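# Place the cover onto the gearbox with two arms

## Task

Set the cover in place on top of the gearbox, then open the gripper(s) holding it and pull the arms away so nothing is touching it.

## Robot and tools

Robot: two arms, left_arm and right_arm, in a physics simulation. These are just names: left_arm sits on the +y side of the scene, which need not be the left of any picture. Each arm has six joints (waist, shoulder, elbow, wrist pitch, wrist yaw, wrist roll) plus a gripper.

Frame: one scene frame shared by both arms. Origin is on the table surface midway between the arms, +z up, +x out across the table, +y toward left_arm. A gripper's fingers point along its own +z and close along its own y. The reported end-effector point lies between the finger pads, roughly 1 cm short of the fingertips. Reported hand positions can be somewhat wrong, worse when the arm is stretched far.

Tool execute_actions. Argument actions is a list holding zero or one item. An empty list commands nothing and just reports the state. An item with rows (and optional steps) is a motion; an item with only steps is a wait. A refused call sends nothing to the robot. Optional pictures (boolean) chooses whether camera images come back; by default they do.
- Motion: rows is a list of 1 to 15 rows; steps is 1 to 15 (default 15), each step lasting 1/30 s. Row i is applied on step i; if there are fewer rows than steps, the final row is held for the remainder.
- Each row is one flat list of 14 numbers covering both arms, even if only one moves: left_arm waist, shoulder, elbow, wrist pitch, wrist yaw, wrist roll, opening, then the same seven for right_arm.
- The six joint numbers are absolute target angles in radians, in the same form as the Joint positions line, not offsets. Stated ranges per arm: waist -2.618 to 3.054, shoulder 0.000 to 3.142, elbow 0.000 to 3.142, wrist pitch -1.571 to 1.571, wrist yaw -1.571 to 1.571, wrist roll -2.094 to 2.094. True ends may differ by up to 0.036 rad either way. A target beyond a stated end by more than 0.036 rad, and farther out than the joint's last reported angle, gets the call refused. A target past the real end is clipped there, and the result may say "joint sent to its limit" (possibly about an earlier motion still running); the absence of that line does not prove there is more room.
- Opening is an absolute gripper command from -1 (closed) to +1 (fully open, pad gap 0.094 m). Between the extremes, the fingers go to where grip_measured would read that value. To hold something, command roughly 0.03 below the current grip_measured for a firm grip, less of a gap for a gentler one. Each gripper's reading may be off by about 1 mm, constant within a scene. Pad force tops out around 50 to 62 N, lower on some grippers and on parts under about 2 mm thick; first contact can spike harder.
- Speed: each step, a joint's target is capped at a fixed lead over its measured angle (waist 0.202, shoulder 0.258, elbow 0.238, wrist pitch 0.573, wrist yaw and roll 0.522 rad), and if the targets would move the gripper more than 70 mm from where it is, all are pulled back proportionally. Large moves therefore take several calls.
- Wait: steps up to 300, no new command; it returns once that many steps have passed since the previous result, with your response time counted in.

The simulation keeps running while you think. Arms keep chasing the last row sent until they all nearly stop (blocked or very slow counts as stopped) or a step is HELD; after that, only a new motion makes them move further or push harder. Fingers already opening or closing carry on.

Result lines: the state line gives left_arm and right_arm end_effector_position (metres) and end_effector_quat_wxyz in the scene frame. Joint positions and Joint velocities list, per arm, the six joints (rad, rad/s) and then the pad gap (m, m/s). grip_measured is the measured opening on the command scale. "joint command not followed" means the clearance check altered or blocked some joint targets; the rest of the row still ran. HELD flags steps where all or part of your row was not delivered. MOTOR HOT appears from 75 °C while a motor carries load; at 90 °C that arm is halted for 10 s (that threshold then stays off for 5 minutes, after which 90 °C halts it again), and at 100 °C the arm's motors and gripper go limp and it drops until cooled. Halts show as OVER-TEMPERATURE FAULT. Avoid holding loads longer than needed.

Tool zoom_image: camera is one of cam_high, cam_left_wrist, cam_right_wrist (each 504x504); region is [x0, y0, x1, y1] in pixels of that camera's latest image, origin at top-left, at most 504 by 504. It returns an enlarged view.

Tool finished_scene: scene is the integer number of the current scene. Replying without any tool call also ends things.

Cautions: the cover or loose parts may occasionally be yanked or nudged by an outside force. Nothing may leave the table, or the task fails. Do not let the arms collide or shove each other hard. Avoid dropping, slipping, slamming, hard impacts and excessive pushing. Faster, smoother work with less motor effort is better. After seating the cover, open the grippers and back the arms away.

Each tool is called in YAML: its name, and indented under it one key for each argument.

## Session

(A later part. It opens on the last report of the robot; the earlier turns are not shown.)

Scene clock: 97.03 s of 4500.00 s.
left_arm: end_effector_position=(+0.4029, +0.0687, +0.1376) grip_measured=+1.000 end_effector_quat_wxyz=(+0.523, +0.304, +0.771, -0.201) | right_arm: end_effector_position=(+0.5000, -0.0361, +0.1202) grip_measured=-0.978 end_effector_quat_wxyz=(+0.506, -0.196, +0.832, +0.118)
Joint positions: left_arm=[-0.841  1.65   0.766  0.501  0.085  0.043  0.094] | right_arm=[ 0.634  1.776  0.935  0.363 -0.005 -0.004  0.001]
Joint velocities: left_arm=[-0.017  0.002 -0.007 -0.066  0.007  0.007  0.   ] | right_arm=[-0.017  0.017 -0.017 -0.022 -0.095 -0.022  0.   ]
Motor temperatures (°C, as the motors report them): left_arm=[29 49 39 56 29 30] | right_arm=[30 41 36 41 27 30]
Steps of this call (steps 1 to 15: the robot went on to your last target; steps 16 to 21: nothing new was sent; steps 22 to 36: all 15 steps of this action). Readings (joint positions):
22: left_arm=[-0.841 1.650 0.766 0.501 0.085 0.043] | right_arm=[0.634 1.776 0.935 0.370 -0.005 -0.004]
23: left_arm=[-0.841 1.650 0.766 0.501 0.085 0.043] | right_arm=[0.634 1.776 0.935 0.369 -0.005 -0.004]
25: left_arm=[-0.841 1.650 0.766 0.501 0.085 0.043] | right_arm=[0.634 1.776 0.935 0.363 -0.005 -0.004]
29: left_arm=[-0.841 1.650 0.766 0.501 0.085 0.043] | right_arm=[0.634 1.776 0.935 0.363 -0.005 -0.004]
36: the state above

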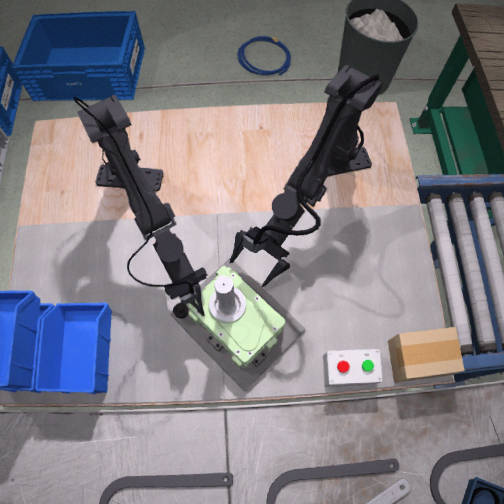

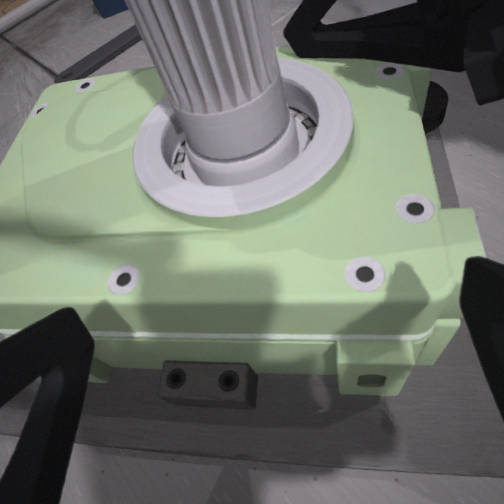

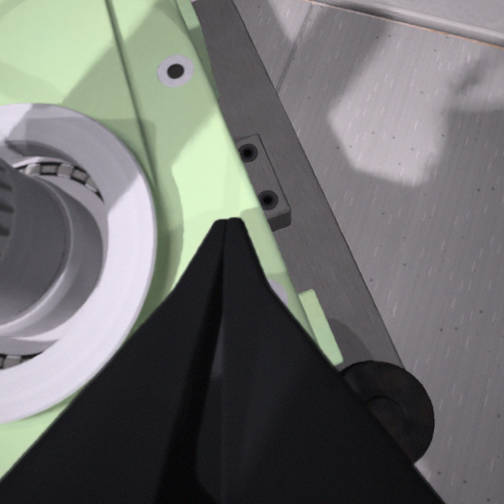

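execute_actions:
  actions:
    - {"rows":[[-0.79,1.64,0.85,0.45,0.04,0,-1,0.64,1.80,0.94,0.27,0,0,-1],[-0.79,1.64,0.85,0.45,0.04,0,-1,0.64,1.80,0.94,0.27,0,0,-1],[-0.74,1.66,0.95,0.4,0,0,-1,0.64,1.80,0.94,0.27,0,0,-1],[-0.74,1.66,0.95,0.4,0,0,-1,0.64,1.80,0.94,0.27,0,0,-1],[-0.74,1.66,0.95,0.4,0,0,-1,0.64,1.80,0.94,0.27,0,0,-1],[-0.74,1.66,0.95,0.4,0,0,-1,0.64,1.80,0.94,0.27,0,0,-1],[-0.74,1.66,0.95,0.4,0,0,-1,0.64,1.80,0.94,0.27,0,0,-1],[-0.74,1.66,0.95,0.35,0,0,-1,0.64,1.80,0.94,0.27,0,0,-1],[-0.74,1.75,1.1,0.3,0,0,-1,0.64,1.80,0.94,0.27,0,0,-1]],"steps":15}
  pictures: false

execute_actions:
  actions:
    - {"rows":[[-0.74,1.8,1.17,0.26,0,0,-1,0.64,1.80,0.94,0.27,0,0,-1],[-0.74,1.85,1.23,0.23,0,0,-1,0.64,1.80,0.94,0.27,0,0,-1],[-0.74,1.9,1.29,0.2,0,0,-1,0.64,1.80,0.94,0.27,0,0,-1],[-0.74,1.94,1.33,0.18,0,0,-1,0.64,1.80,0.94,0.27,0,0,-1],[-0.74,1.97,1.335,0.17,0,0,-1,0.64,1.80,0.94,0.27,0,0,-1]],"steps":15}

Scene clock: 98.93 s of 4500.00 s.
left_arm: end_effector_position=(+0.4884, +0.0899, +0.1916) grip_measured=-0.991 end_effector_quat_wxyz=(+0.560, +0.226, +0.782, -0.158) | right_arm: end_effector_position=(+0.5007, -0.0358, +0.1218) grip_measured=-0.978 end_effector_quat_wxyz=(+0.509, -0.195, +0.830, +0.119)
Joint positions: left_arm=[-0.737  1.748  1.073  0.346  0.009  0.009  0.   ] | right_arm=[ 0.634  1.776  0.936  0.369 -0.005 -0.004  0.001]
Joint velocities: left_arm=[-0.012  0.002 -0.007 -0.286 -0.095 -0.037  0.001] | right_arm=[-0.007 -0.017 -0.012  0.007 -0.022 -0.007 -0.   ]
Motor temperatures (°C, as the motors report them): left_arm=[29 49 39 56 29 30] | right_arm=[30 41 36 41 27 30]
Steps of this call (steps 1 to 15: the robot went on to your last target; steps 16 to 42: nothing new was sent; steps 43 to 57: all 15 steps of this action). Readings (joint positions):
43: left_arm=[-0.837 1.650 0.773 0.490 0.084 0.038] | right_arm=[0.634 1.776 0.936 0.367 -0.005 -0.004]
44: left_arm=[-0.829 1.651 0.786 0.474 0.079 0.032] | right_arm=[0.634 1.776 0.936 0.369 -0.005 -0.004]
46: left_arm=[-0.792 1.662 0.850 0.429 0.062 0.024] | right_arm=[0.634 1.776 0.936 0.369 -0.005 -0.004]
50: left_arm=[-0.738 1.666 0.930 0.427 0.020 0.014] | right_arm=[0.634 1.776 0.936 0.369 -0.005 -0.004]
57: the state above

Scene clock: 99.43 s of 4500.00 s.
left_arm: end_effector_position=(+0.5256, +0.0677, +0.1340) grip_measured=-0.991 end_effector_quat_wxyz=(+0.491, +0.237, +0.826, -0.139) | right_arm: end_effector_position=(+0.5007, -0.0358, +0.1218) grip_measured=-0.978 end_effector_quat_wxyz=(+0.509, -0.195, +0.830, +0.119)
Joint positions: left_arm=[-0.737  1.989  1.311  0.178  0.007  0.008  0.   ] | right_arm=[ 0.634  1.776  0.936  0.369 -0.005 -0.004  0.001]
Joint velocities: left_arm=[-0.007 -0.012  0.017 -0.037  0.066 -0.037  0.   ] | right_arm=[ 0.002 -0.007 -0.012  0.007 -0.022  0.037  0.   ]
Motor temperatures (°C, as the motors report them): left_arm=[29 49 39 56 29 30] | right_arm=[30 41 36 41 27 30]
Steps of this call (steps 1 to 15: all 15 steps of this action). Readings (joint positions):
1: left_arm=[-0.737 1.754 1.083 0.327 0.009 0.009] | right_arm=[0.634 1.776 0.936 0.369 -0.005 -0.004]
2: left_arm=[-0.737 1.775 1.115 0.303 0.009 0.009] | right_arm=[0.634 1.776 0.936 0.369 -0.005 -0.004]
4: left_arm=[-0.737 1.851 1.219 0.267 0.008 0.009] | right_arm=[0.634 1.776 0.936 0.369 -0.005 -0.004]
8: left_arm=[-0.737 1.962 1.311 0.244 0.008 0.008] | right_arm=[0.634 1.776 0.936 0.369 -0.005 -0.004]
15: the state above

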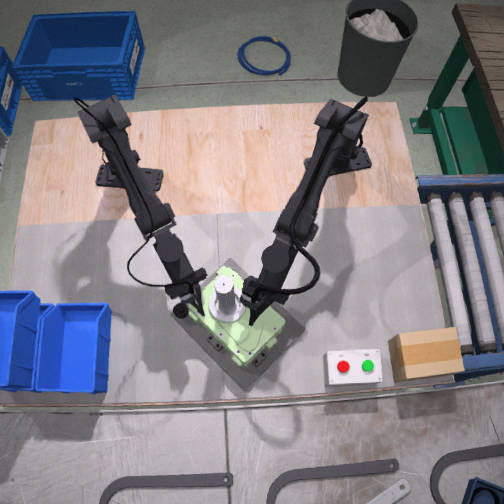

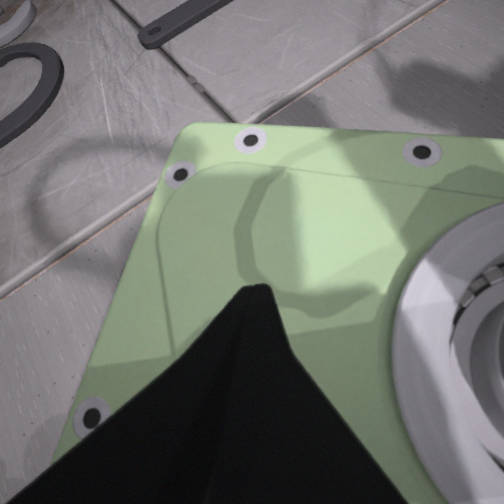

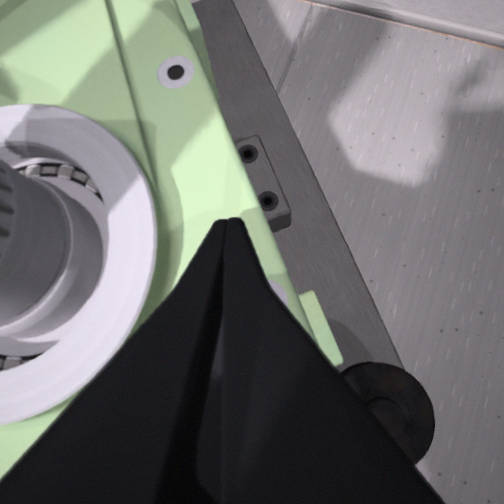

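execute_actions:
  actions:
    - {"rows":[[-0.74,1.99,1.31,0.15,0,0,-1,0.64,1.80,0.94,0.27,0,0,-1],[-0.74,2.0,1.31,0.12,0,0,-1,0.64,1.80,0.94,0.27,0,0,-1],[-0.74,2.0,1.31,0.09,0,0,-1,0.64,1.80,0.94,0.27,0,0,-1],[-0.74,2.01,1.3,0.06,0,0,-1,0.64,1.80,0.94,0.27,0,0,-1],[-0.74,2.02,1.3,0.02,0,0,-1,0.64,1.81,0.94,0.22,0,0,-1],[-0.74,2.03,1.29,-0.02,0,0,-1,0.64,1.82,0.93,0.18,0,0,-1]],"steps":15}

Scene clock: 100.83 s of 4500.00 s.
left_arm: end_effector_position=(+0.5218, +0.0700, +0.1248) grip_measured=-0.991 end_effector_quat_wxyz=(+0.475, +0.240, +0.836, -0.134) | right_arm: end_effector_position=(+0.5003, -0.0360, +0.1208) grip_measured=-0.978 end_effector_quat_wxyz=(+0.507, -0.196, +0.831, +0.119)
Joint positions: left_arm=[-0.737  1.991  1.311  0.142  0.007  0.008  0.   ] | right_arm=[ 0.634  1.776  0.936  0.365 -0.005 -0.004  0.001]
Joint velocities: left_arm=[-0.017  0.002 -0.002 -0.037 -0.095 -0.007 -0.001] | right_arm=[-0.007 -0.017  0.012 -0.037  0.051 -0.037 -0.001]
Motor temperatures (°C, as the motors report them): left_arm=[29 49 39 55 29 30] | right_arm=[30 40 36 40 27 30]
Steps of this call (steps 1 to 15: the robot went on to your last target; steps 16 to 27: nothing new was sent; steps 28 to 42: all 15 steps of this action). Readings (joint positions):
28: left_arm=[-0.737 1.989 1.311 0.176 0.007 0.008] | right_arm=[0.634 1.776 0.936 0.369 -0.005 -0.004]
29: left_arm=[-0.737 1.989 1.311 0.170 0.007 0.008] | right_arm=[0.634 1.776 0.936 0.369 -0.005 -0.004]
31: left_arm=[-0.737 1.990 1.311 0.148 0.007 0.008] | right_arm=[0.634 1.776 0.936 0.369 -0.005 -0.004]
35: left_arm=[-0.737 1.991 1.311 0.142 0.007 0.008] | right_arm=[0.634 1.776 0.936 0.365 -0.005 -0.004]
42: the state above

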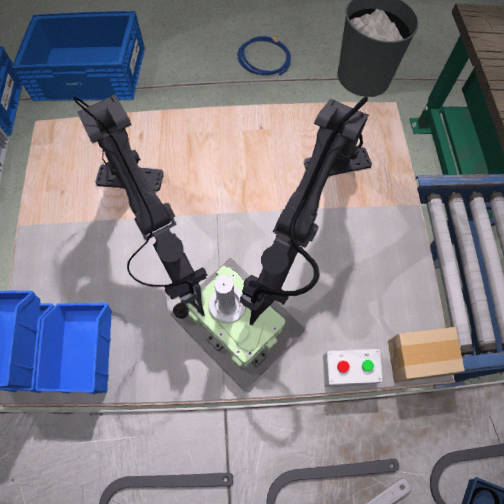

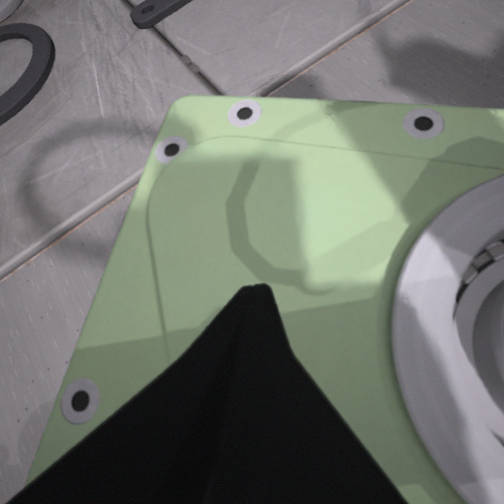

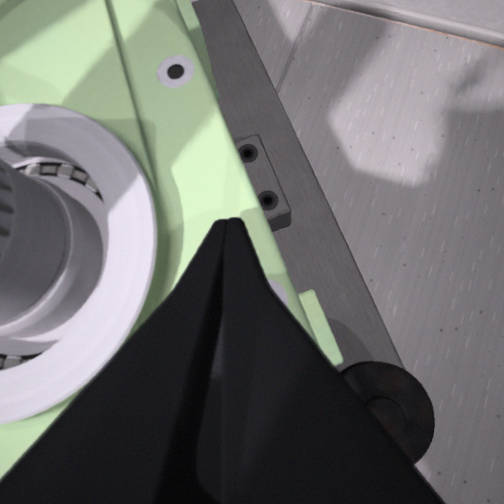

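execute_actions:
  actions:
    - {"rows":[[-0.74,2.01,1.3,0.06,0,0,-1,0.64,1.84,0.91,0.1,0,0,-1],[-0.74,2.01,1.3,0.06,0,0,-1,0.64,1.86,0.9,0.02,0,0,-1],[-0.74,2.01,1.3,0.06,0,0,-1,0.64,1.88,0.88,-0.05,0,0,-1],[-0.74,2.01,1.3,0.06,0,0,-1,0.64,1.88,0.88,-0.05,0,0,-1],[-0.74,2.01,1.3,0.06,0,0,-1,0.64,1.88,0.88,-0.05,0,0,-1],[-0.74,2.01,1.3,0.06,0,0,-1,0.64,1.88,0.88,-0.05,0,0,-1],[-0.74,2.04,1.28,-0.1,0,0,-1,0.64,1.88,0.88,-0.05,0,0,-1],[-0.74,2.07,1.26,-0.25,0,0,-1,0.64,1.88,0.88,-0.05,0,0,-1]],"steps":15}
  pictures: false

Scene clock: 102.97 s of 4500.00 s.
left_arm: end_effector_position=(+0.5210, +0.0704, +0.1233) grip_measured=-0.991 end_effector_quat_wxyz=(+0.472, +0.241, +0.838, -0.134) | right_arm: end_effector_position=(+0.4998, -0.0362, +0.1198) grip_measured=-0.978 end_effector_quat_wxyz=(+0.505, -0.196, +0.832, +0.118)
Joint positions: left_arm=[-0.737  1.991  1.311  0.135  0.007  0.008  0.   ] | right_arm=[ 0.634  1.776  0.936  0.36  -0.005 -0.004  0.001]
Joint velocities: left_arm=[ 0.022 -0.027  0.017  0.022  0.051  0.007 -0.   ] | right_arm=[ 0.002 -0.012  0.007  0.037  0.037  0.022 -0.   ]
Motor temperatures (°C, as the motors report them): left_arm=[29 49 39 54 29 30] | right_arm=[30 40 36 40 27 30]
Steps of this call (steps 1 to 15: the robot went on to your last target; steps 16 to 49: nothing new was sent; steps 50 to 64: all 15 steps of this action). Readings (joint positions):
50: left_arm=[-0.737 1.991 1.311 0.144 0.007 0.008] | right_arm=[0.634 1.776 0.936 0.361 -0.005 -0.004]
51: left_arm=[-0.737 1.991 1.311 0.145 0.007 0.008] | right_arm=[0.634 1.776 0.936 0.360 -0.005 -0.004]
53: left_arm=[-0.737 1.991 1.311 0.146 0.007 0.008] | right_arm=[0.634 1.776 0.936 0.360 -0.005 -0.004]
57: left_arm=[-0.737 1.991 1.311 0.135 0.007 0.008] | right_arm=[0.634 1.776 0.936 0.360 -0.005 -0.004]
64: the state above

execute_actions:
  actions:
    - {"rows":[[-0.74,1.97,1.31,0.17,0,0,-1,0.63,1.76,0.94,0.38,0,0,-1],[-0.74,1.95,1.31,0.2,0,0,-1,0.63,1.72,0.94,0.42,0,0,-1],[-0.74,1.9,1.25,0.25,0,0,-1,0.62,1.66,0.85,0.5,-0.05,0,-1],[-0.74,1.83,1.15,0.3,0,0,-1,0.6,1.62,0.75,0.6,-0.1,0,-1],[-0.74,1.76,1.05,0.36,0,0,-1,0.59,1.6,0.65,0.75,-0.15,0,-1],[-0.74,1.7,0.95,0.42,0,0,-1,0.58,1.6,0.55,0.9,-0.2,0,-1],[-0.74,1.65,0.85,0.48,0,0,-1,0.57,1.6,0.47,1.05,-0.27,0,-1],[-0.74,1.62,0.75,0.55,0,0,-1,0.55,1.6,0.39,1.2,-0.345,0,-1]],"steps":15}
  pictures: false

execute_actions:
  actions:
    - {"rows":[[-0.74,1.65,0.65,0.75,0,0,-1,0.55,1.7,0.39,1.3,-0.345,0,-1],[-0.74,1.7,0.55,0.95,0,0,-1,0.55,1.8,0.39,1.4,-0.345,0,-1],[-0.74,1.78,0.47,1.15,0,0,-1,0.55,1.88,0.39,1.48,-0.345,0,-1],[-0.74,1.88,0.4,1.35,0,0,-1,0.55,1.95,0.39,1.55,-0.345,0,-1],[-0.74,1.88,0.4,1.45,0,0,-1,0.55,2.0,0.39,1.55,-0.345,0,-1],[-0.74,1.98,0.39,1.55,0,0,-1,0.55,2.0,0.39,1.55,-0.345,0,-1]],"steps":15}
  pictures: false

execute_actions:
  actions:
    - {"steps":15}

Scene clock: 105.03 s of 4500.00 s.
left_arm: end_effector_position=(+0.4355, +0.1226, +0.1398) grip_measured=-0.991 end_effector_quat_wxyz=(+0.536, +0.229, +0.799, -0.151) | right_arm: end_effector_position=(+0.4082, -0.0592, +0.1353) grip_measured=-0.978 end_effector_quat_wxyz=(+0.611, -0.237, +0.719, +0.231)
Joint positions: left_arm=[-0.737  1.624  0.758  0.475  0.007  0.008  0.   ] | right_arm=[ 0.555  1.608  0.383  1.071 -0.3   -0.004  0.001]
Joint velocities: left_arm=[-0.012  0.027 -0.012  0.081  0.037  0.007  0.001] | right_arm=[-0.002  0.007 -0.017  0.886 -0.286  0.007  0.   ]
Motor temperatures (°C, as the motors report them): left_arm=[29 48 38 53 29 30] | right_arm=[30 40 36 39 27 30]
Steps of this call (steps 1 to 15: the robot went on to your last target; steps 16 to 47: nothing new was sent; steps 48 to 62: all 15 steps of this action). Readings (joint positions):
48: left_arm=[-0.737 1.987 1.311 0.145 0.007 0.008] | right_arm=[0.634 1.774 0.937 0.371 -0.005 -0.004]
49: left_arm=[-0.737 1.987 1.311 0.149 0.007 0.008] | right_arm=[0.634 1.772 0.937 0.375 -0.005 -0.004]
51: left_arm=[-0.737 1.958 1.266 0.194 0.007 0.008] | right_arm=[0.629 1.734 0.883 0.431 -0.026 -0.004]
55: left_arm=[-0.737 1.722 0.947 0.341 0.007 0.008] | right_arm=[0.583 1.609 0.581 0.775 -0.152 -0.004]
62: the state above

Scene clock: 105.53 s of 4500.00 s.
left_arm: end_effector_position=(+0.3974, +0.1457, +0.0706) grip_measured=-0.991 end_effector_quat_wxyz=(+0.622, +0.211, +0.733, -0.175) | right_arm: end_effector_position=(+0.4130, -0.0507, +0.0755) grip_measured=-0.978 end_effector_quat_wxyz=(+0.614, -0.249, +0.709, +0.244)
Joint positions: left_arm=[-0.737  1.998  0.383  1.451  0.007  0.007  0.   ] | right_arm=[ 0.555  2.021  0.383  1.503 -0.336 -0.004  0.001]
Joint velocities: left_arm=[-0.017 -0.11  -0.012  0.637  0.007 -0.007 -0.   ] | right_arm=[ 0.002 -0.002  0.002  0.256 -0.007  0.022 -0.   ]
Motor temperatures (°C, as the motors report them): left_arm=[29 48 38 54 29 30] | right_arm=[30 40 36 39 27 30]
Steps of this call (steps 1 to 15: all 15 steps of this action). Readings (joint positions):
1: left_arm=[-0.737 1.627 0.742 0.519 0.007 0.008] | right_arm=[0.555 1.619 0.383 1.115 -0.308 -0.004]
2: left_arm=[-0.737 1.633 0.701 0.613 0.007 0.008] | right_arm=[0.555 1.654 0.383 1.182 -0.315 -0.004]
4: left_arm=[-0.737 1.695 0.576 0.874 0.007 0.008] | right_arm=[0.555 1.784 0.383 1.328 -0.324 -0.004]
8: left_arm=[-0.737 1.969 0.407 1.214 0.007 0.008] | right_arm=[0.555 2.008 0.383 1.415 -0.330 -0.004]
15: the state above

Scene clock: 106.03 s of 4500.00 s.
left_arm: end_effector_position=(+0.3995, +0.1444, +0.0904) grip_measured=-0.991 end_effector_quat_wxyz=(+0.651, +0.204, +0.708, -0.183) | right_arm: end_effector_position=(+0.4135, -0.0502, +0.0820) grip_measured=-0.978 end_effector_quat_wxyz=(+0.624, -0.249, +0.699, +0.245)
Joint positions: left_arm=[-0.737  1.995  0.383  1.525  0.007  0.007  0.   ] | right_arm=[ 0.555  2.021  0.383  1.53  -0.338 -0.004  0.001]
Joint velocities: left_arm=[ 0.007 -0.007 -0.007  0.007  0.037 -0.022 -0.   ] | right_arm=[ 0.002  0.007  0.002 -0.037 -0.022 -0.007  0.001]
Motor temperatures (°C, as the motors report them): left_arm=[29 48 38 54 29 30] | right_arm=[30 40 36 39 27 30]
Steps of this call (steps 1 to 15: the robot went on to your last target). Readings (joint positions):
1: left_arm=[-0.737 1.996 0.383 1.471 0.007 0.007] | right_arm=[0.555 2.021 0.383 1.509 -0.336 -0.004]
2: left_arm=[-0.737 1.995 0.383 1.487 0.007 0.007] | right_arm=[0.555 2.021 0.383 1.514 -0.337 -0.004]
4: left_arm=[-0.737 1.995 0.383 1.505 0.007 0.007] | right_arm=[0.555 2.021 0.383 1.521 -0.337 -0.004]
8: left_arm=[-0.737 1.995 0.383 1.519 0.007 0.007] | right_arm=[0.555 2.021 0.383 1.527 -0.337 -0.004]
15: the state above

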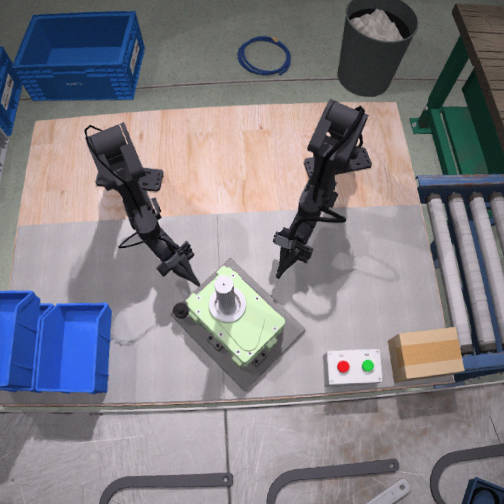

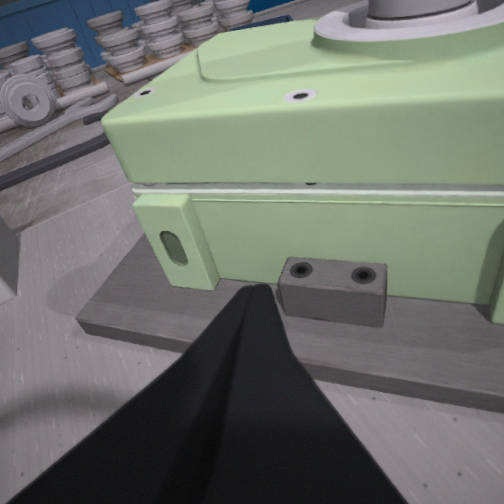

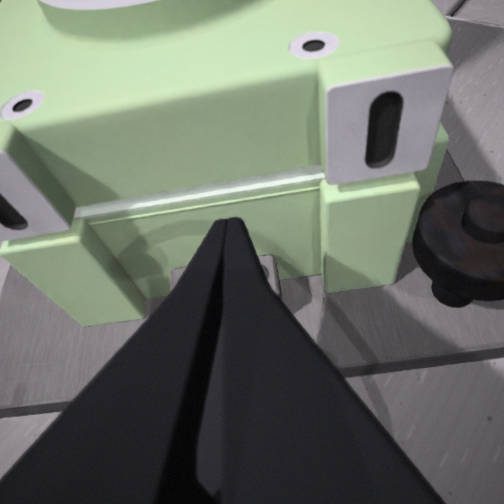

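execute_actions:
  actions:
    - {"rows":[[-0.73,1.9,0.45,1.35,0,0,-1,0.55,2.0,0.39,1.55,-0.345,0,-1],[-0.73,1.8,0.52,1.15,0,0,-1,0.55,2.0,0.39,1.55,-0.345,0,-1],[-0.72,1.72,0.6,0.95,0,0,-1,0.55,2.0,0.39,1.55,-0.345,0,-1],[-0.71,1.68,0.72,0.8,0,0,-1,0.55,2.0,0.39,1.55,-0.345,0,-1],[-0.71,1.66,0.85,0.65,0,0,-1,0.55,2.0,0.39,1.55,-0.345,0,-1],[-0.703,1.68,0.95,0.5,0,0,-1,0.55,2.0,0.39,1.55,-0.345,0,-1],[-0.703,1.75,1.1,0.35,0,0,-1,0.55,2.0,0.39,1.55,-0.345,0,-1]],"steps":15}
  pictures: false

execute_actions:
  actions:
    - {"rows":[[-0.703,1.82,1.2,0.28,0,0,-1,0.55,2.0,0.39,1.55,-0.345,0,-1],[-0.703,1.9,1.31,0.22,0,0,-1,0.55,2.0,0.39,1.55,-0.345,0,-1],[-0.703,1.98,1.42,0.18,0,0,-1,0.55,2.0,0.39,1.55,-0.345,0,-1],[-0.703,2.05,1.52,0.15,0,0,-1,0.55,2.0,0.39,1.55,-0.345,0,-1],[-0.703,2.1,1.6,0.13,0,0,-1,0.55,2.0,0.39,1.55,-0.345,0,-1],[-0.703,2.12,1.62,0.11,0,0,-1,0.55,2.0,0.39,1.55,-0.345,0,-1],[-0.703,2.14,1.62,0.09,0,0,-1,0.55,2.0,0.39,1.55,-0.345,0,-1]],"steps":15}
  pictures: false

execute_actions:
  actions:
    - {"steps":10}

Scene clock: 107.90 s of 4500.00 s.
left_arm: end_effector_position=(+0.5054, +0.0968, +0.2445) grip_measured=-0.991 end_effector_quat_wxyz=(+0.633, +0.199, +0.729, -0.168) | right_arm: end_effector_position=(+0.4135, -0.0501, +0.0821) grip_measured=-0.978 end_effector_quat_wxyz=(+0.624, -0.249, +0.699, +0.245)
Joint positions: left_arm=[-0.711  1.737  1.093  0.502  0.005  0.007  0.   ] | right_arm=[ 0.555  2.021  0.383  1.53  -0.338 -0.004  0.001]
Joint velocities: left_arm=[ 0.022 -0.002 -0.012 -0.916 -0.007 -0.007 -0.001] | right_arm=[-0.012  0.002  0.007 -0.051 -0.007  0.007 -0.001]
Motor temperatures (°C, as the motors report them): left_arm=[29 48 38 54 29 30] | right_arm=[30 40 35 40 27 30]
Steps of this call (steps 1 to 15: the robot went on to your last target; steps 16 to 41: nothing new was sent; steps 42 to 56: all 15 steps of this action). Readings (joint positions):
42: left_arm=[-0.737 1.984 0.388 1.501 0.007 0.007] | right_arm=[0.555 2.021 0.383 1.530 -0.338 -0.004]
43: left_arm=[-0.737 1.952 0.406 1.425 0.007 0.007] | right_arm=[0.555 2.021 0.383 1.530 -0.338 -0.004]
45: left_arm=[-0.734 1.845 0.498 1.197 0.007 0.007] | right_arm=[0.555 2.021 0.383 1.530 -0.338 -0.004]
49: left_arm=[-0.716 1.724 0.819 0.790 0.007 0.007] | right_arm=[0.555 2.021 0.383 1.530 -0.338 -0.004]
56: the state above

Scene clock: 108.40 s of 4500.00 s.
left_arm: end_effector_position=(+0.5787, +0.0547, +0.1349) grip_measured=-0.991 end_effector_quat_wxyz=(+0.500, +0.225, +0.825, -0.134) | right_arm: end_effector_position=(+0.4135, -0.0501, +0.0821) grip_measured=-0.978 end_effector_quat_wxyz=(+0.624, -0.249, +0.699, +0.245)
Joint positions: left_arm=[-0.711  2.17   1.58   0.107  0.005  0.007  0.   ] | right_arm=[ 0.555  2.021  0.383  1.53  -0.338 -0.004  0.001]
Joint velocities: left_arm=[-0.007  0.022 -0.002 -0.022 -0.081  0.022  0.   ] | right_arm=[-0.012  0.002 -0.007 -0.037  0.037  0.007 -0.001]
Motor temperatures (°C, as the motors report them): left_arm=[29 48 38 54 29 30] | right_arm=[30 40 35 40 27 30]
Steps of this call (steps 1 to 15: all 15 steps of this action). Readings (joint positions):
1: left_arm=[-0.711 1.747 1.105 0.460 0.005 0.007] | right_arm=[0.555 2.021 0.383 1.530 -0.338 -0.004]
2: left_arm=[-0.711 1.778 1.150 0.408 0.005 0.007] | right_arm=[0.555 2.021 0.383 1.530 -0.338 -0.004]
4: left_arm=[-0.711 1.902 1.307 0.328 0.005 0.007] | right_arm=[0.555 2.021 0.383 1.530 -0.338 -0.004]
8: left_arm=[-0.711 2.128 1.567 0.225 0.005 0.007] | right_arm=[0.555 2.021 0.383 1.530 -0.338 -0.004]
15: the state above

Scene clock: 108.73 s of 4500.00 s.
left_arm: end_effector_position=(+0.5780, +0.0551, +0.1335) grip_measured=-0.991 end_effector_quat_wxyz=(+0.498, +0.225, +0.827, -0.133) | right_arm: end_effector_position=(+0.4135, -0.0501, +0.0821) grip_measured=-0.978 end_effector_quat_wxyz=(+0.624, -0.249, +0.699, +0.245)
Joint positions: left_arm=[-0.711  2.17   1.58   0.101  0.005  0.007  0.   ] | right_arm=[ 0.555  2.021  0.383  1.53  -0.338 -0.004  0.001]
Joint velocities: left_arm=[-0.002 -0.007 -0.012 -0.051 -0.051 -0.022 -0.001] | right_arm=[-0.007  0.022 -0.002 -0.037 -0.051 -0.037  0.   ]
Motor temperatures (°C, as the motors report them): left_arm=[29 49 38 54 29 30] | right_arm=[30 40 35 40 27 30]
Steps of this call (steps 1 to 10: the robot went on to your last target). Readings (joint positions):
1: left_arm=[-0.711 2.170 1.580 0.107 0.005 0.007] | right_arm=[0.555 2.021 0.383 1.530 -0.338 -0.004]
2: left_arm=[-0.711 2.170 1.580 0.106 0.005 0.007] | right_arm=[0.555 2.021 0.383 1.530 -0.338 -0.004]
4: left_arm=[-0.711 2.170 1.580 0.103 0.005 0.007] | right_arm=[0.555 2.021 0.383 1.530 -0.338 -0.004]
8: left_arm=[-0.711 2.170 1.580 0.101 0.005 0.007] | right_arm=[0.555 2.021 0.383 1.530 -0.338 -0.004]
10: the state above

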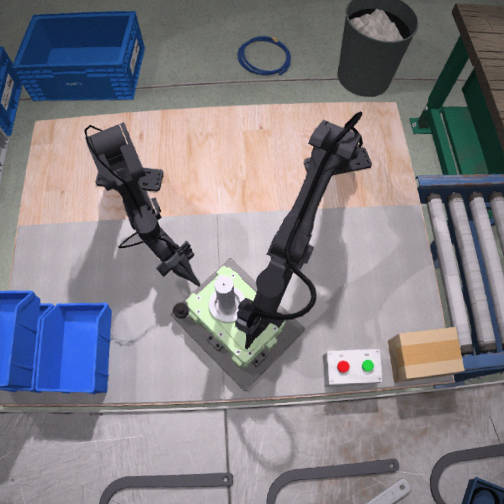

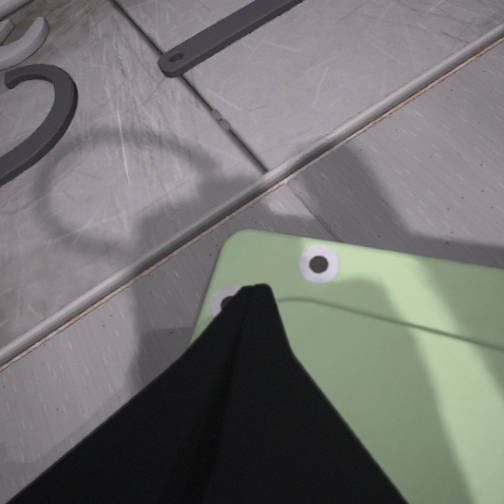

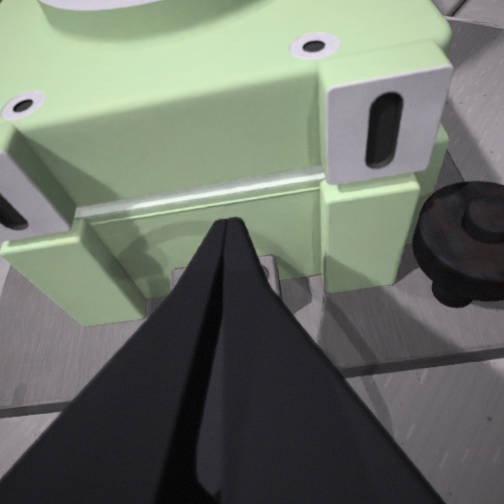

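execute_actions:
  actions:
    - {"rows":[[-0.703,2.16,1.6,0.07,0,0,-1,0.55,2.0,0.39,1.55,-0.345,0,-1],[-0.703,2.17,1.59,0.04,0,0,-1,0.55,2.0,0.39,1.55,-0.345,0,-1],[-0.703,2.17,1.58,0.01,0,0,-1,0.55,2.0,0.39,1.55,-0.345,0,-1],[-0.703,2.17,1.58,-0.02,0,0,-1,0.55,2.0,0.39,1.55,-0.345,0,-1],[-0.703,2.18,1.58,-0.05,0,0,-1,0.55,2.0,0.39,1.55,-0.345,0,-1],[-0.703,2.18,1.58,-0.08,0,0,-1,0.55,2.0,0.39,1.55,-0.345,0,-1],[-0.703,2.19,1.57,-0.11,0,0,-1,0.55,2.0,0.39,1.55,-0.345,0,-1],[-0.703,2.2,1.57,-0.15,0,0,-1,0.55,2.0,0.39,1.55,-0.345,0,-1],[-0.703,2.21,1.56,-0.2,0,0,-1,0.55,2.0,0.39,1.55,-0.345,0,-1]],"steps":15}

Scene clock: 110.23 s of 4500.00 s.
left_arm: end_effector_position=(+0.5724, +0.0583, +0.1244) grip_measured=-0.991 end_effector_quat_wxyz=(+0.477, +0.228, +0.839, -0.128) | right_arm: end_effector_position=(+0.4135, -0.0501, +0.0821) grip_measured=-0.978 end_effector_quat_wxyz=(+0.624, -0.249, +0.699, +0.245)
Joint positions: left_arm=[-0.711  2.166  1.58   0.048  0.005  0.007  0.   ] | right_arm=[ 0.555  2.021  0.383  1.53  -0.338 -0.004  0.001]
Joint velocities: left_arm=[-0.002  0.002 -0.002  0.007 -0.066  0.007 -0.   ] | right_arm=[-0.002 -0.007  0.002  0.051 -0.022 -0.037 -0.   ]
Motor temperatures (°C, as the motors report them): left_arm=[29 49 39 53 29 30] | right_arm=[30 40 35 40 27 30]
Steps of this call (steps 1 to 15: the robot went on to your last target; steps 16 to 30: nothing new was sent; steps 31 to 45: all 15 steps of this action). Readings (joint positions):
31: left_arm=[-0.711 2.170 1.580 0.099 0.005 0.007] | right_arm=[0.555 2.021 0.383 1.530 -0.338 -0.004]
32: left_arm=[-0.711 2.170 1.580 0.093 0.005 0.007] | right_arm=[0.555 2.021 0.383 1.530 -0.338 -0.004]
34: left_arm=[-0.711 2.170 1.580 0.076 0.005 0.007] | right_arm=[0.555 2.021 0.383 1.530 -0.338 -0.004]
38: left_arm=[-0.711 2.170 1.580 0.063 0.005 0.007] | right_arm=[0.555 2.021 0.383 1.530 -0.338 -0.004]
45: the state above

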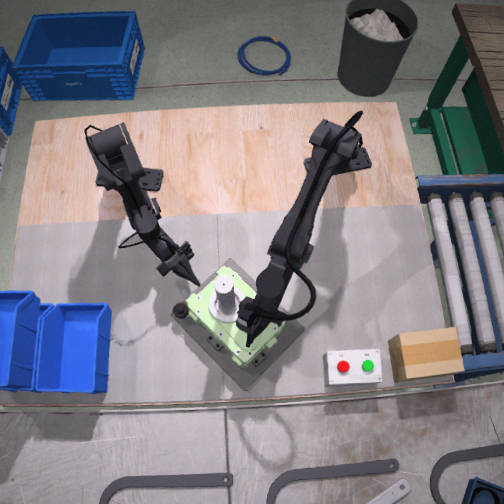

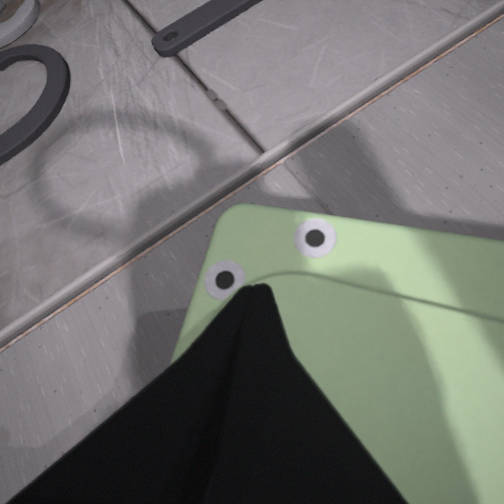

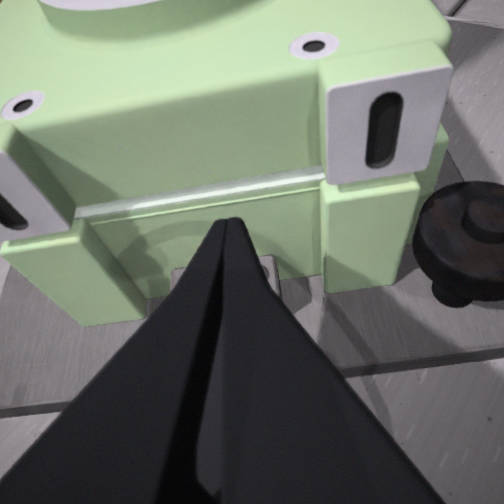

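execute_actions:
  actions:
    - {"rows":[[-0.703,2.23,1.55,-0.22,0,0,-1,0.55,2.0,0.39,1.55,-0.345,0,-1],[-0.703,2.25,1.54,-0.26,0,0,-1,0.55,2.0,0.39,1.55,-0.345,0,-1],[-0.703,2.27,1.53,-0.3,0,0,-1,0.55,2.0,0.39,1.55,-0.345,0,-1],[-0.703,2.29,1.52,-0.35,0,0,-1,0.55,2.0,0.39,1.55,-0.345,0,-1]],"steps":15}

Scene clock: 111.30 s of 4500.00 s.
left_arm: end_effector_position=(+0.5725, +0.0583, +0.1245) grip_measured=-0.991 end_effector_quat_wxyz=(+0.477, +0.228, +0.839, -0.128) | right_arm: end_effector_position=(+0.4135, -0.0501, +0.0821) grip_measured=-0.978 end_effector_quat_wxyz=(+0.624, -0.249, +0.699, +0.245)
Joint positions: left_arm=[-0.711  2.166  1.58   0.049  0.005  0.007  0.   ] | right_arm=[ 0.555  2.021  0.383  1.53  -0.338 -0.004  0.001]
Joint velocities: left_arm=[ 0.002  0.002 -0.002 -0.022 -0.066 -0.037  0.001] | right_arm=[-0.007 -0.002 -0.022 -0.066  0.066 -0.066 -0.001]
Motor temperatures (°C, as the motors report them): left_arm=[29 49 39 53 29 30] | right_arm=[30 40 35 40 27 30]
Steps of this call (steps 1 to 15: the robot went on to your last target; steps 16 to 17: nothing new was sent; steps 18 to 32: all 15 steps of this action). Readings (joint positions):
18: left_arm=[-0.711 2.166 1.580 0.048 0.005 0.007] | right_arm=[0.555 2.021 0.383 1.530 -0.338 -0.004]
19: left_arm=[-0.711 2.166 1.580 0.048 0.005 0.007] | right_arm=[0.555 2.021 0.383 1.530 -0.338 -0.004]
21: left_arm=[-0.711 2.166 1.580 0.048 0.005 0.007] | right_arm=[0.555 2.021 0.383 1.530 -0.338 -0.004]
25: left_arm=[-0.711 2.166 1.580 0.049 0.005 0.007] | right_arm=[0.555 2.021 0.383 1.530 -0.338 -0.004]
32: the state above

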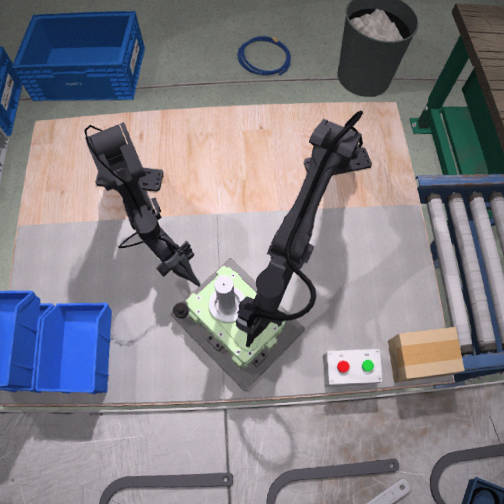

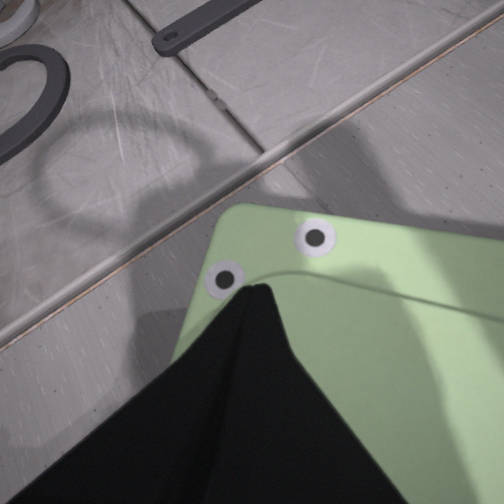

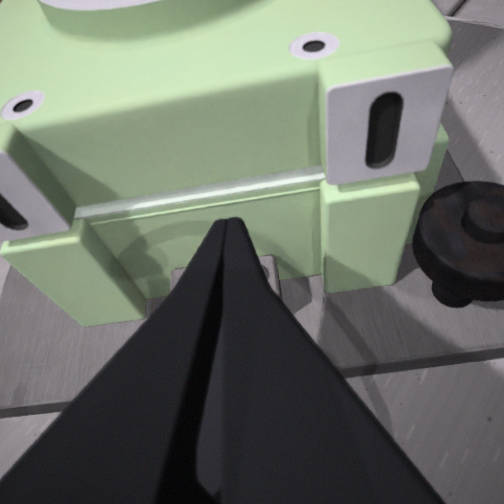

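execute_actions:
  actions:
    - {"rows":[[-0.66,2.23,1.56,-0.1,0,0,-1,0.55,2.0,0.39,1.55,-0.345,0,-1],[-0.66,2.23,1.56,-0.1,0,0,-1,0.55,2.0,0.39,1.55,-0.345,0,-1],[-0.66,2.23,1.56,-0.1,0,0,-1,0.55,2.0,0.39,1.55,-0.345,0,-1],[-0.66,2.23,1.56,-0.1,0,0,-1,0.55,2.0,0.39,1.55,-0.345,0,-1],[-0.71,2.23,1.56,-0.1,0,0,-1,0.55,2.0,0.39,1.55,-0.345,0,-1],[-0.76,2.23,1.56,-0.1,0,0,-1,0.55,2.0,0.39,1.55,-0.345,0,-1],[-0.76,2.23,1.56,-0.1,0,0,-1,0.55,2.0,0.39,1.55,-0.345,0,-1],[-0.76,2.23,1.56,-0.1,0,0,-1,0.55,2.0,0.39,1.55,-0.345,0,-1],[-0.76,2.23,1.56,-0.1,0,0,-1,0.55,2.0,0.39,1.55,-0.345,0,-1],[-0.71,2.23,1.61,-0.1,0,0,-1,0.55,2.0,0.39,1.55,-0.345,0,-1],[-0.71,2.24,1.63,-0.1,0,0,-1,0.55,2.0,0.39,1.55,-0.345,0,-1],[-0.71,2.24,1.63,-0.1,0,0,-1,0.55,2.0,0.39,1.55,-0.345,0,-1],[-0.71,2.2,1.5,-0.1,0,0,-1,0.55,2.0,0.39,1.55,-0.345,0,-1]],"steps":15}

Scene clock: 113.00 s of 4500.00 s.
left_arm: end_effector_position=(+0.5700, +0.0501, +0.1249) grip_measured=-0.991 end_effector_quat_wxyz=(+0.483, +0.232, +0.834, -0.130) | right_arm: end_effector_position=(+0.4135, -0.0501, +0.0821) grip_measured=-0.978 end_effector_quat_wxyz=(+0.624, -0.249, +0.699, +0.245)
Joint positions: left_arm=[-0.726  2.171  1.577  0.07  -0.001  0.007  0.   ] | right_arm=[ 0.555  2.021  0.383  1.53  -0.338 -0.004  0.001]
Joint velocities: left_arm=[ 0.037 -0.173 -0.291  0.168 -0.037  0.037 -0.001] | right_arm=[ 0.012  0.017 -0.002 -0.007  0.066  0.022  0.   ]
Motor temperatures (°C, as the motors report them): left_arm=[29 49 38 52 29 30] | right_arm=[30 41 35 40 27 30]
Steps of this call (steps 1 to 15: the robot went on to your last target; steps 16 to 36: nothing new was sent; steps 37 to 51: all 15 steps of this action). Readings (joint positions):
37: left_arm=[-0.707 2.166 1.580 0.051 0.007 0.007] | right_arm=[0.555 2.021 0.383 1.530 -0.338 -0.004]
38: left_arm=[-0.703 2.166 1.580 0.053 0.012 0.007] | right_arm=[0.555 2.021 0.383 1.530 -0.338 -0.004]
40: left_arm=[-0.691 2.166 1.580 0.053 0.015 0.007] | right_arm=[0.555 2.021 0.383 1.530 -0.338 -0.004]
44: left_arm=[-0.708 2.166 1.580 0.053 -0.007 0.007] | right_arm=[0.555 2.021 0.383 1.530 -0.338 -0.004]
51: the state above

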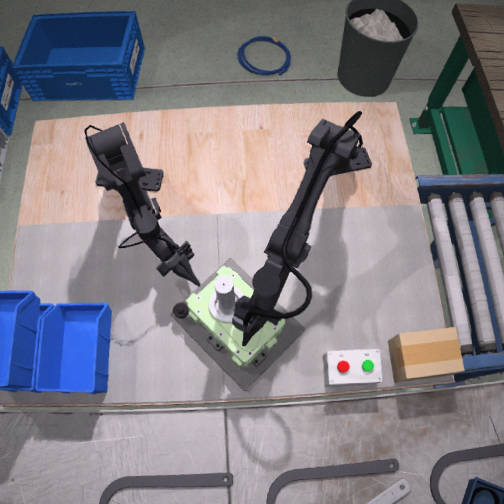

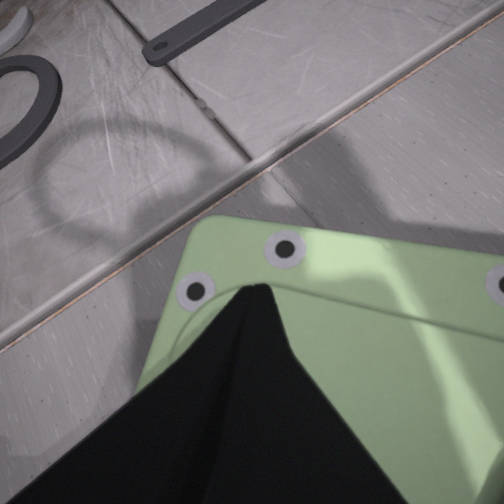

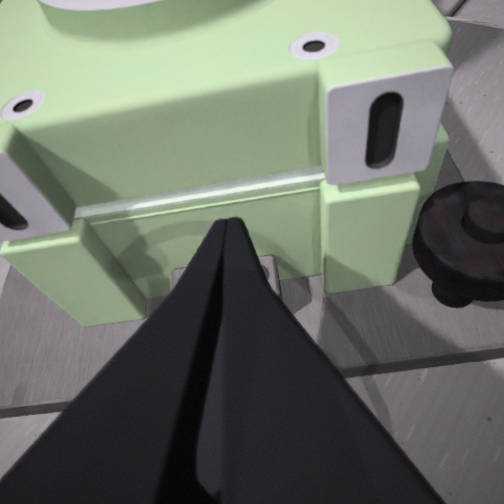

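execute_actions:
  actions:
    - {"rows":[[-0.72,2.14,1.6,0.1,0,0,-1,0.55,2.0,0.39,1.55,-0.345,0,-1],[-0.72,2.1,1.58,0.14,0,0,-1,0.55,2.0,0.39,1.55,-0.345,0,-1],[-0.72,2.03,1.5,0.18,0,0,-1,0.55,2.0,0.39,1.55,-0.345,0,-1],[-0.72,1.95,1.38,0.23,0,0,-1,0.55,2.0,0.39,1.55,-0.345,0,-1],[-0.72,1.87,1.26,0.28,0,0,-1,0.55,2.0,0.39,1.55,-0.345,0,-1],[-0.72,1.8,1.14,0.33,0,0,-1,0.55,2.0,0.39,1.55,-0.345,0,-1],[-0.72,1.73,1.02,0.38,0,0,-1,0.55,2.0,0.39,1.55,-0.345,0,-1],[-0.72,1.67,0.9,0.44,0,0,-1,0.55,2.0,0.39,1.55,-0.345,0,-1],[-0.72,1.62,0.78,0.52,0,0,-1,0.55,2.0,0.39,1.55,-0.345,0,-1]],"steps":15}
  pictures: false

execute_actions:
  actions:
    - {"rows":[[-0.78,1.63,0.78,0.53,0.05,0.045,0,0.55,2.0,0.39,1.55,-0.345,0,-1],[-0.845,1.64,0.78,0.53,0.092,0.045,1,0.55,2.0,0.39,1.55,-0.345,0,-1]],"steps":15}
  pictures: false

execute_actions:
  actions:
    - {"rows":[[-0.845,1.68,0.83,0.53,0.092,0.045,1,0.55,2.0,0.39,1.55,-0.345,0,-1],[-0.845,1.72,0.88,0.53,0.092,0.045,1,0.55,2.0,0.39,1.55,-0.345,0,-1],[-0.845,1.76,0.93,0.52,0.092,0.045,1,0.55,2.0,0.39,1.55,-0.345,0,-1],[-0.845,1.80,0.98,0.52,0.092,0.045,1,0.55,2.0,0.39,1.55,-0.345,0,-1],[-0.845,1.85,1.03,0.51,0.092,0.045,1,0.55,2.0,0.39,1.55,-0.345,0,-1]],"steps":15}

Scene clock: 115.43 s of 4500.00 s.
left_arm: end_effector_position=(+0.4472, +0.1240, +0.1712) grip_measured=-0.991 end_effector_quat_wxyz=(+0.564, +0.217, +0.782, -0.152) | right_arm: end_effector_position=(+0.4135, -0.0501, +0.0821) grip_measured=-0.978 end_effector_quat_wxyz=(+0.624, -0.249, +0.699, +0.245)
Joint positions: left_arm=[-0.724  1.598  0.806  0.469  0.     0.007  0.   ] | right_arm=[ 0.555  2.021  0.383  1.53  -0.338 -0.004  0.001]
Joint velocities: left_arm=[-0.002  0.344 -0.379  0.066 -0.037 -0.066  0.001] | right_arm=[-0.002 -0.002 -0.017 -0.066 -0.022 -0.037 -0.   ]
Motor temperatures (°C, as the motors report them): left_arm=[29 49 38 51 29 30] | right_arm=[30 41 35 40 27 30]
Steps of this call (steps 1 to 30: the robot went on to your last target; steps 31 to 58: nothing new was sent; steps 59 to 73: all 15 steps of this action). Readings (joint positions):
59: left_arm=[-0.724 2.159 1.563 0.088 0.000 0.007] | right_arm=[0.555 2.021 0.383 1.530 -0.338 -0.004]
60: left_arm=[-0.724 2.157 1.563 0.090 0.000 0.007] | right_arm=[0.555 2.021 0.383 1.530 -0.338 -0.004]
62: left_arm=[-0.724 2.113 1.506 0.127 0.000 0.007] | right_arm=[0.555 2.021 0.383 1.530 -0.338 -0.004]
66: left_arm=[-0.724 1.838 1.178 0.236 0.000 0.007] | right_arm=[0.555 2.021 0.383 1.530 -0.338 -0.004]
73: the state above

Scene clock: 115.93 s of 4500.00 s.
left_arm: end_effector_position=(+0.4043, +0.0620, +0.1461) grip_measured=+1.000 end_effector_quat_wxyz=(+0.530, +0.304, +0.765, -0.206) | right_arm: end_effector_position=(+0.4135, -0.0501, +0.0821) grip_measured=-0.978 end_effector_quat_wxyz=(+0.624, -0.249, +0.699, +0.245)
Joint positions: left_arm=[-0.852  1.652  0.787  0.503  0.082  0.038  0.094] | right_arm=[ 0.555  2.021  0.383  1.53  -0.338 -0.004  0.001]
Joint velocities: left_arm=[-0.007  0.012 -0.012  0.037  0.022  0.022  0.   ] | right_arm=[ 0.007 -0.007 -0.012 -0.081  0.051  0.007 -0.001]
Motor temperatures (°C, as the motors report them): left_arm=[29 49 38 51 29 30] | right_arm=[30 41 35 40 27 30]
Steps of this call (steps 1 to 15: all 15 steps of this action). Readings (joint positions):
1: left_arm=[-0.728 1.611 0.795 0.470 0.002 0.012] | right_arm=[0.555 2.021 0.383 1.530 -0.338 -0.004]
2: left_arm=[-0.745 1.625 0.790 0.471 0.006 0.016] | right_arm=[0.555 2.021 0.383 1.530 -0.338 -0.004]
4: left_arm=[-0.801 1.646 0.787 0.473 0.031 0.024] | right_arm=[0.555 2.021 0.383 1.530 -0.338 -0.004]
8: left_arm=[-0.852 1.652 0.787 0.485 0.076 0.034] | right_arm=[0.555 2.021 0.383 1.530 -0.338 -0.004]
15: the state above

Scene clock: 116.43 s of 4500.00 s.
left_arm: end_effector_position=(+0.4483, +0.0273, +0.1420) grip_measured=+1.000 end_effector_quat_wxyz=(+0.536, +0.303, +0.760, -0.208) | right_arm: end_effector_position=(+0.4135, -0.0501, +0.0821) grip_measured=-0.978 end_effector_quat_wxyz=(+0.624, -0.249, +0.699, +0.245)
Joint positions: left_arm=[-0.852  1.857  1.003  0.507  0.084  0.039  0.094] | right_arm=[ 0.555  2.021  0.383  1.53  -0.338 -0.004  0.001]
Joint velocities: left_arm=[ 0.002 -0.022 -0.002  0.007  0.022 -0.022  0.   ] | right_arm=[ 0.007 -0.002 -0.012 -0.022 -0.007 -0.007 -0.001]
Motor temperatures (°C, as the motors report them): left_arm=[29 49 38 52 29 30] | right_arm=[30 41 35 40 27 30]
Steps of this call (steps 1 to 15: all 15 steps of this action). Readings (joint positions):
1: left_arm=[-0.852 1.654 0.788 0.504 0.082 0.038] | right_arm=[0.555 2.021 0.383 1.530 -0.338 -0.004]
2: left_arm=[-0.852 1.665 0.799 0.504 0.083 0.039] | right_arm=[0.555 2.021 0.383 1.530 -0.338 -0.004]
4: left_arm=[-0.852 1.723 0.866 0.502 0.084 0.039] | right_arm=[0.555 2.021 0.383 1.530 -0.338 -0.004]
8: left_arm=[-0.852 1.847 1.001 0.511 0.084 0.039] | right_arm=[0.555 2.021 0.383 1.530 -0.338 -0.004]
15: the state above

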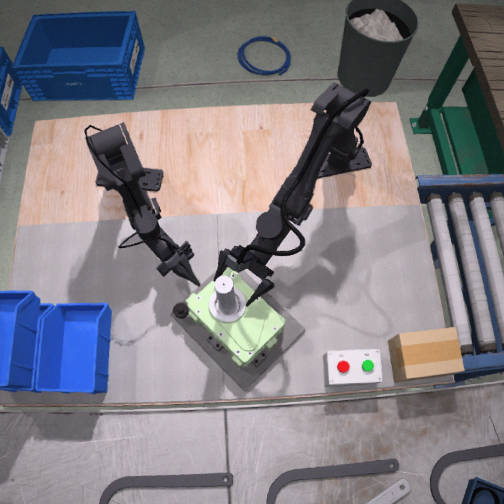

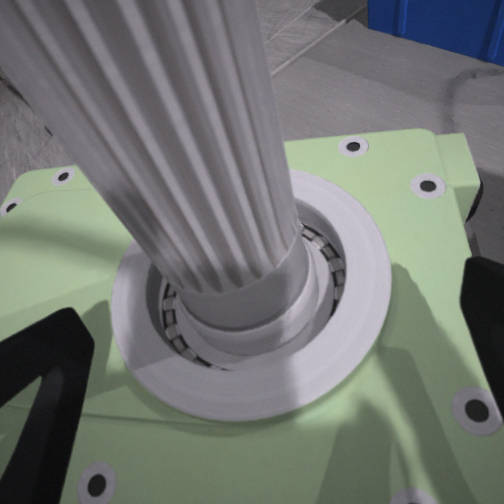

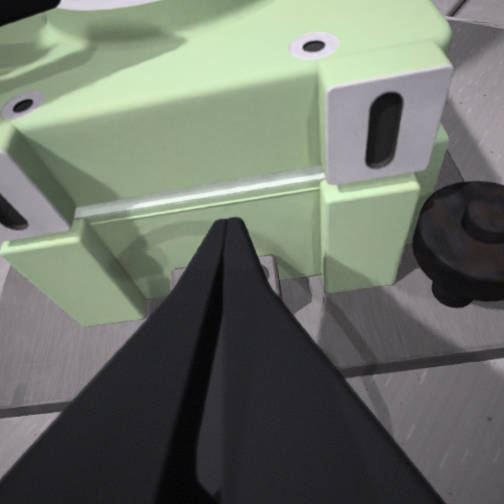

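execute_actions:
  actions:
    - {"rows":[[-0.832,1.86,1.04,0.5,0.092,0.045,1,0.55,2.0,0.39,1.55,-0.345,0,-1],[-0.832,1.86,1.05,0.5,0.092,0.045,1,0.55,2.0,0.39,1.55,-0.345,0,-1],[-0.832,1.88,1.07,0.5,0.092,0.045,1,0.55,2.0,0.39,1.55,-0.345,0,-1],[-0.832,1.9,1.1,0.5,0.092,0.045,1,0.55,2.0,0.39,1.55,-0.345,0,-1],[-0.832,1.92,1.13,0.49,0.092,0.045,1,0.55,2.0,0.39,1.55,-0.345,0,-1],[-0.832,1.94,1.15,0.48,0.092,0.045,1,0.55,2.0,0.39,1.55,-0.345,0,-1],[-0.832,1.965,1.15,0.48,0.092,0.045,1,0.55,2.0,0.39,1.55,-0.345,0,-1]],"steps":15}

Scene clock: 117.87 s of 4500.00 s.
left_arm: end_effector_position=(+0.4743, +0.0147, +0.1300) grip_measured=+1.000 end_effector_quat_wxyz=(+0.531, +0.301, +0.766, -0.204) | right_arm: end_effector_position=(+0.4135, -0.0501, +0.0821) grip_measured=-0.978 end_effector_quat_wxyz=(+0.624, -0.249, +0.699, +0.245)
Joint positions: left_arm=[-0.84   1.971  1.125  0.484  0.085  0.039  0.094] | right_arm=[ 0.555  2.021  0.383  1.53  -0.338 -0.004  0.001]
Joint velocities: left_arm=[ 0.027  0.012 -0.007 -0.095 -0.066  0.007  0.   ] | right_arm=[-0.007 -0.007 -0.012 -0.051 -0.022 -0.037 -0.001]
Motor temperatures (°C, as the motors report them): left_arm=[29 49 38 52 29 30] | right_arm=[30 41 35 40 27 30]
Steps of this call (steps 1 to 15: the robot went on to your last target; steps 16 to 28: nothing new was sent; steps 29 to 43: all 15 steps of this action). Readings (joint positions):
29: left_arm=[-0.851 1.857 1.003 0.507 0.084 0.039] | right_arm=[0.555 2.021 0.383 1.530 -0.338 -0.004]
30: left_arm=[-0.849 1.857 1.005 0.505 0.085 0.039] | right_arm=[0.555 2.021 0.383 1.530 -0.338 -0.004]
32: left_arm=[-0.845 1.870 1.027 0.501 0.085 0.039] | right_arm=[0.555 2.021 0.383 1.530 -0.338 -0.004]
36: left_arm=[-0.840 1.936 1.117 0.499 0.085 0.039] | right_arm=[0.555 2.021 0.383 1.530 -0.338 -0.004]
43: the state above

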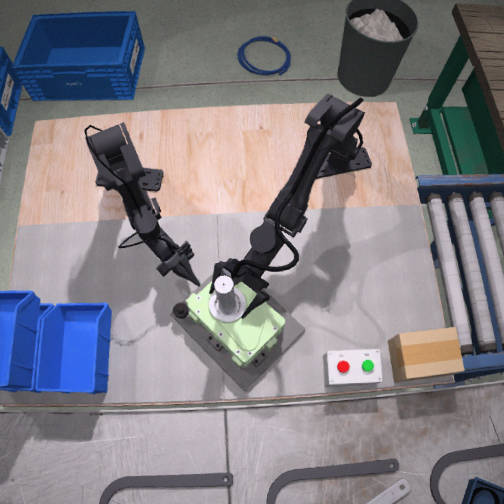

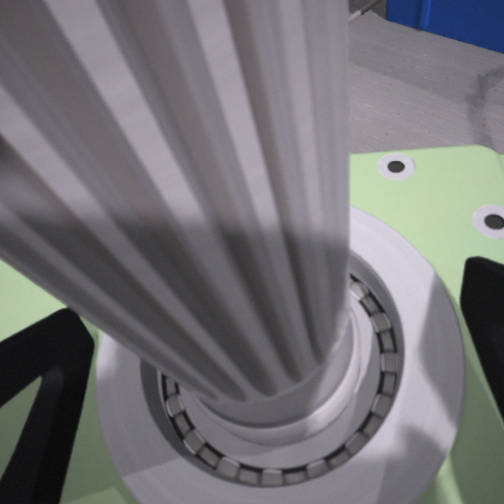

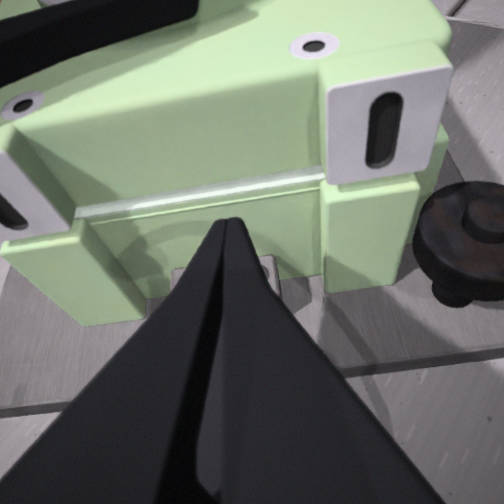

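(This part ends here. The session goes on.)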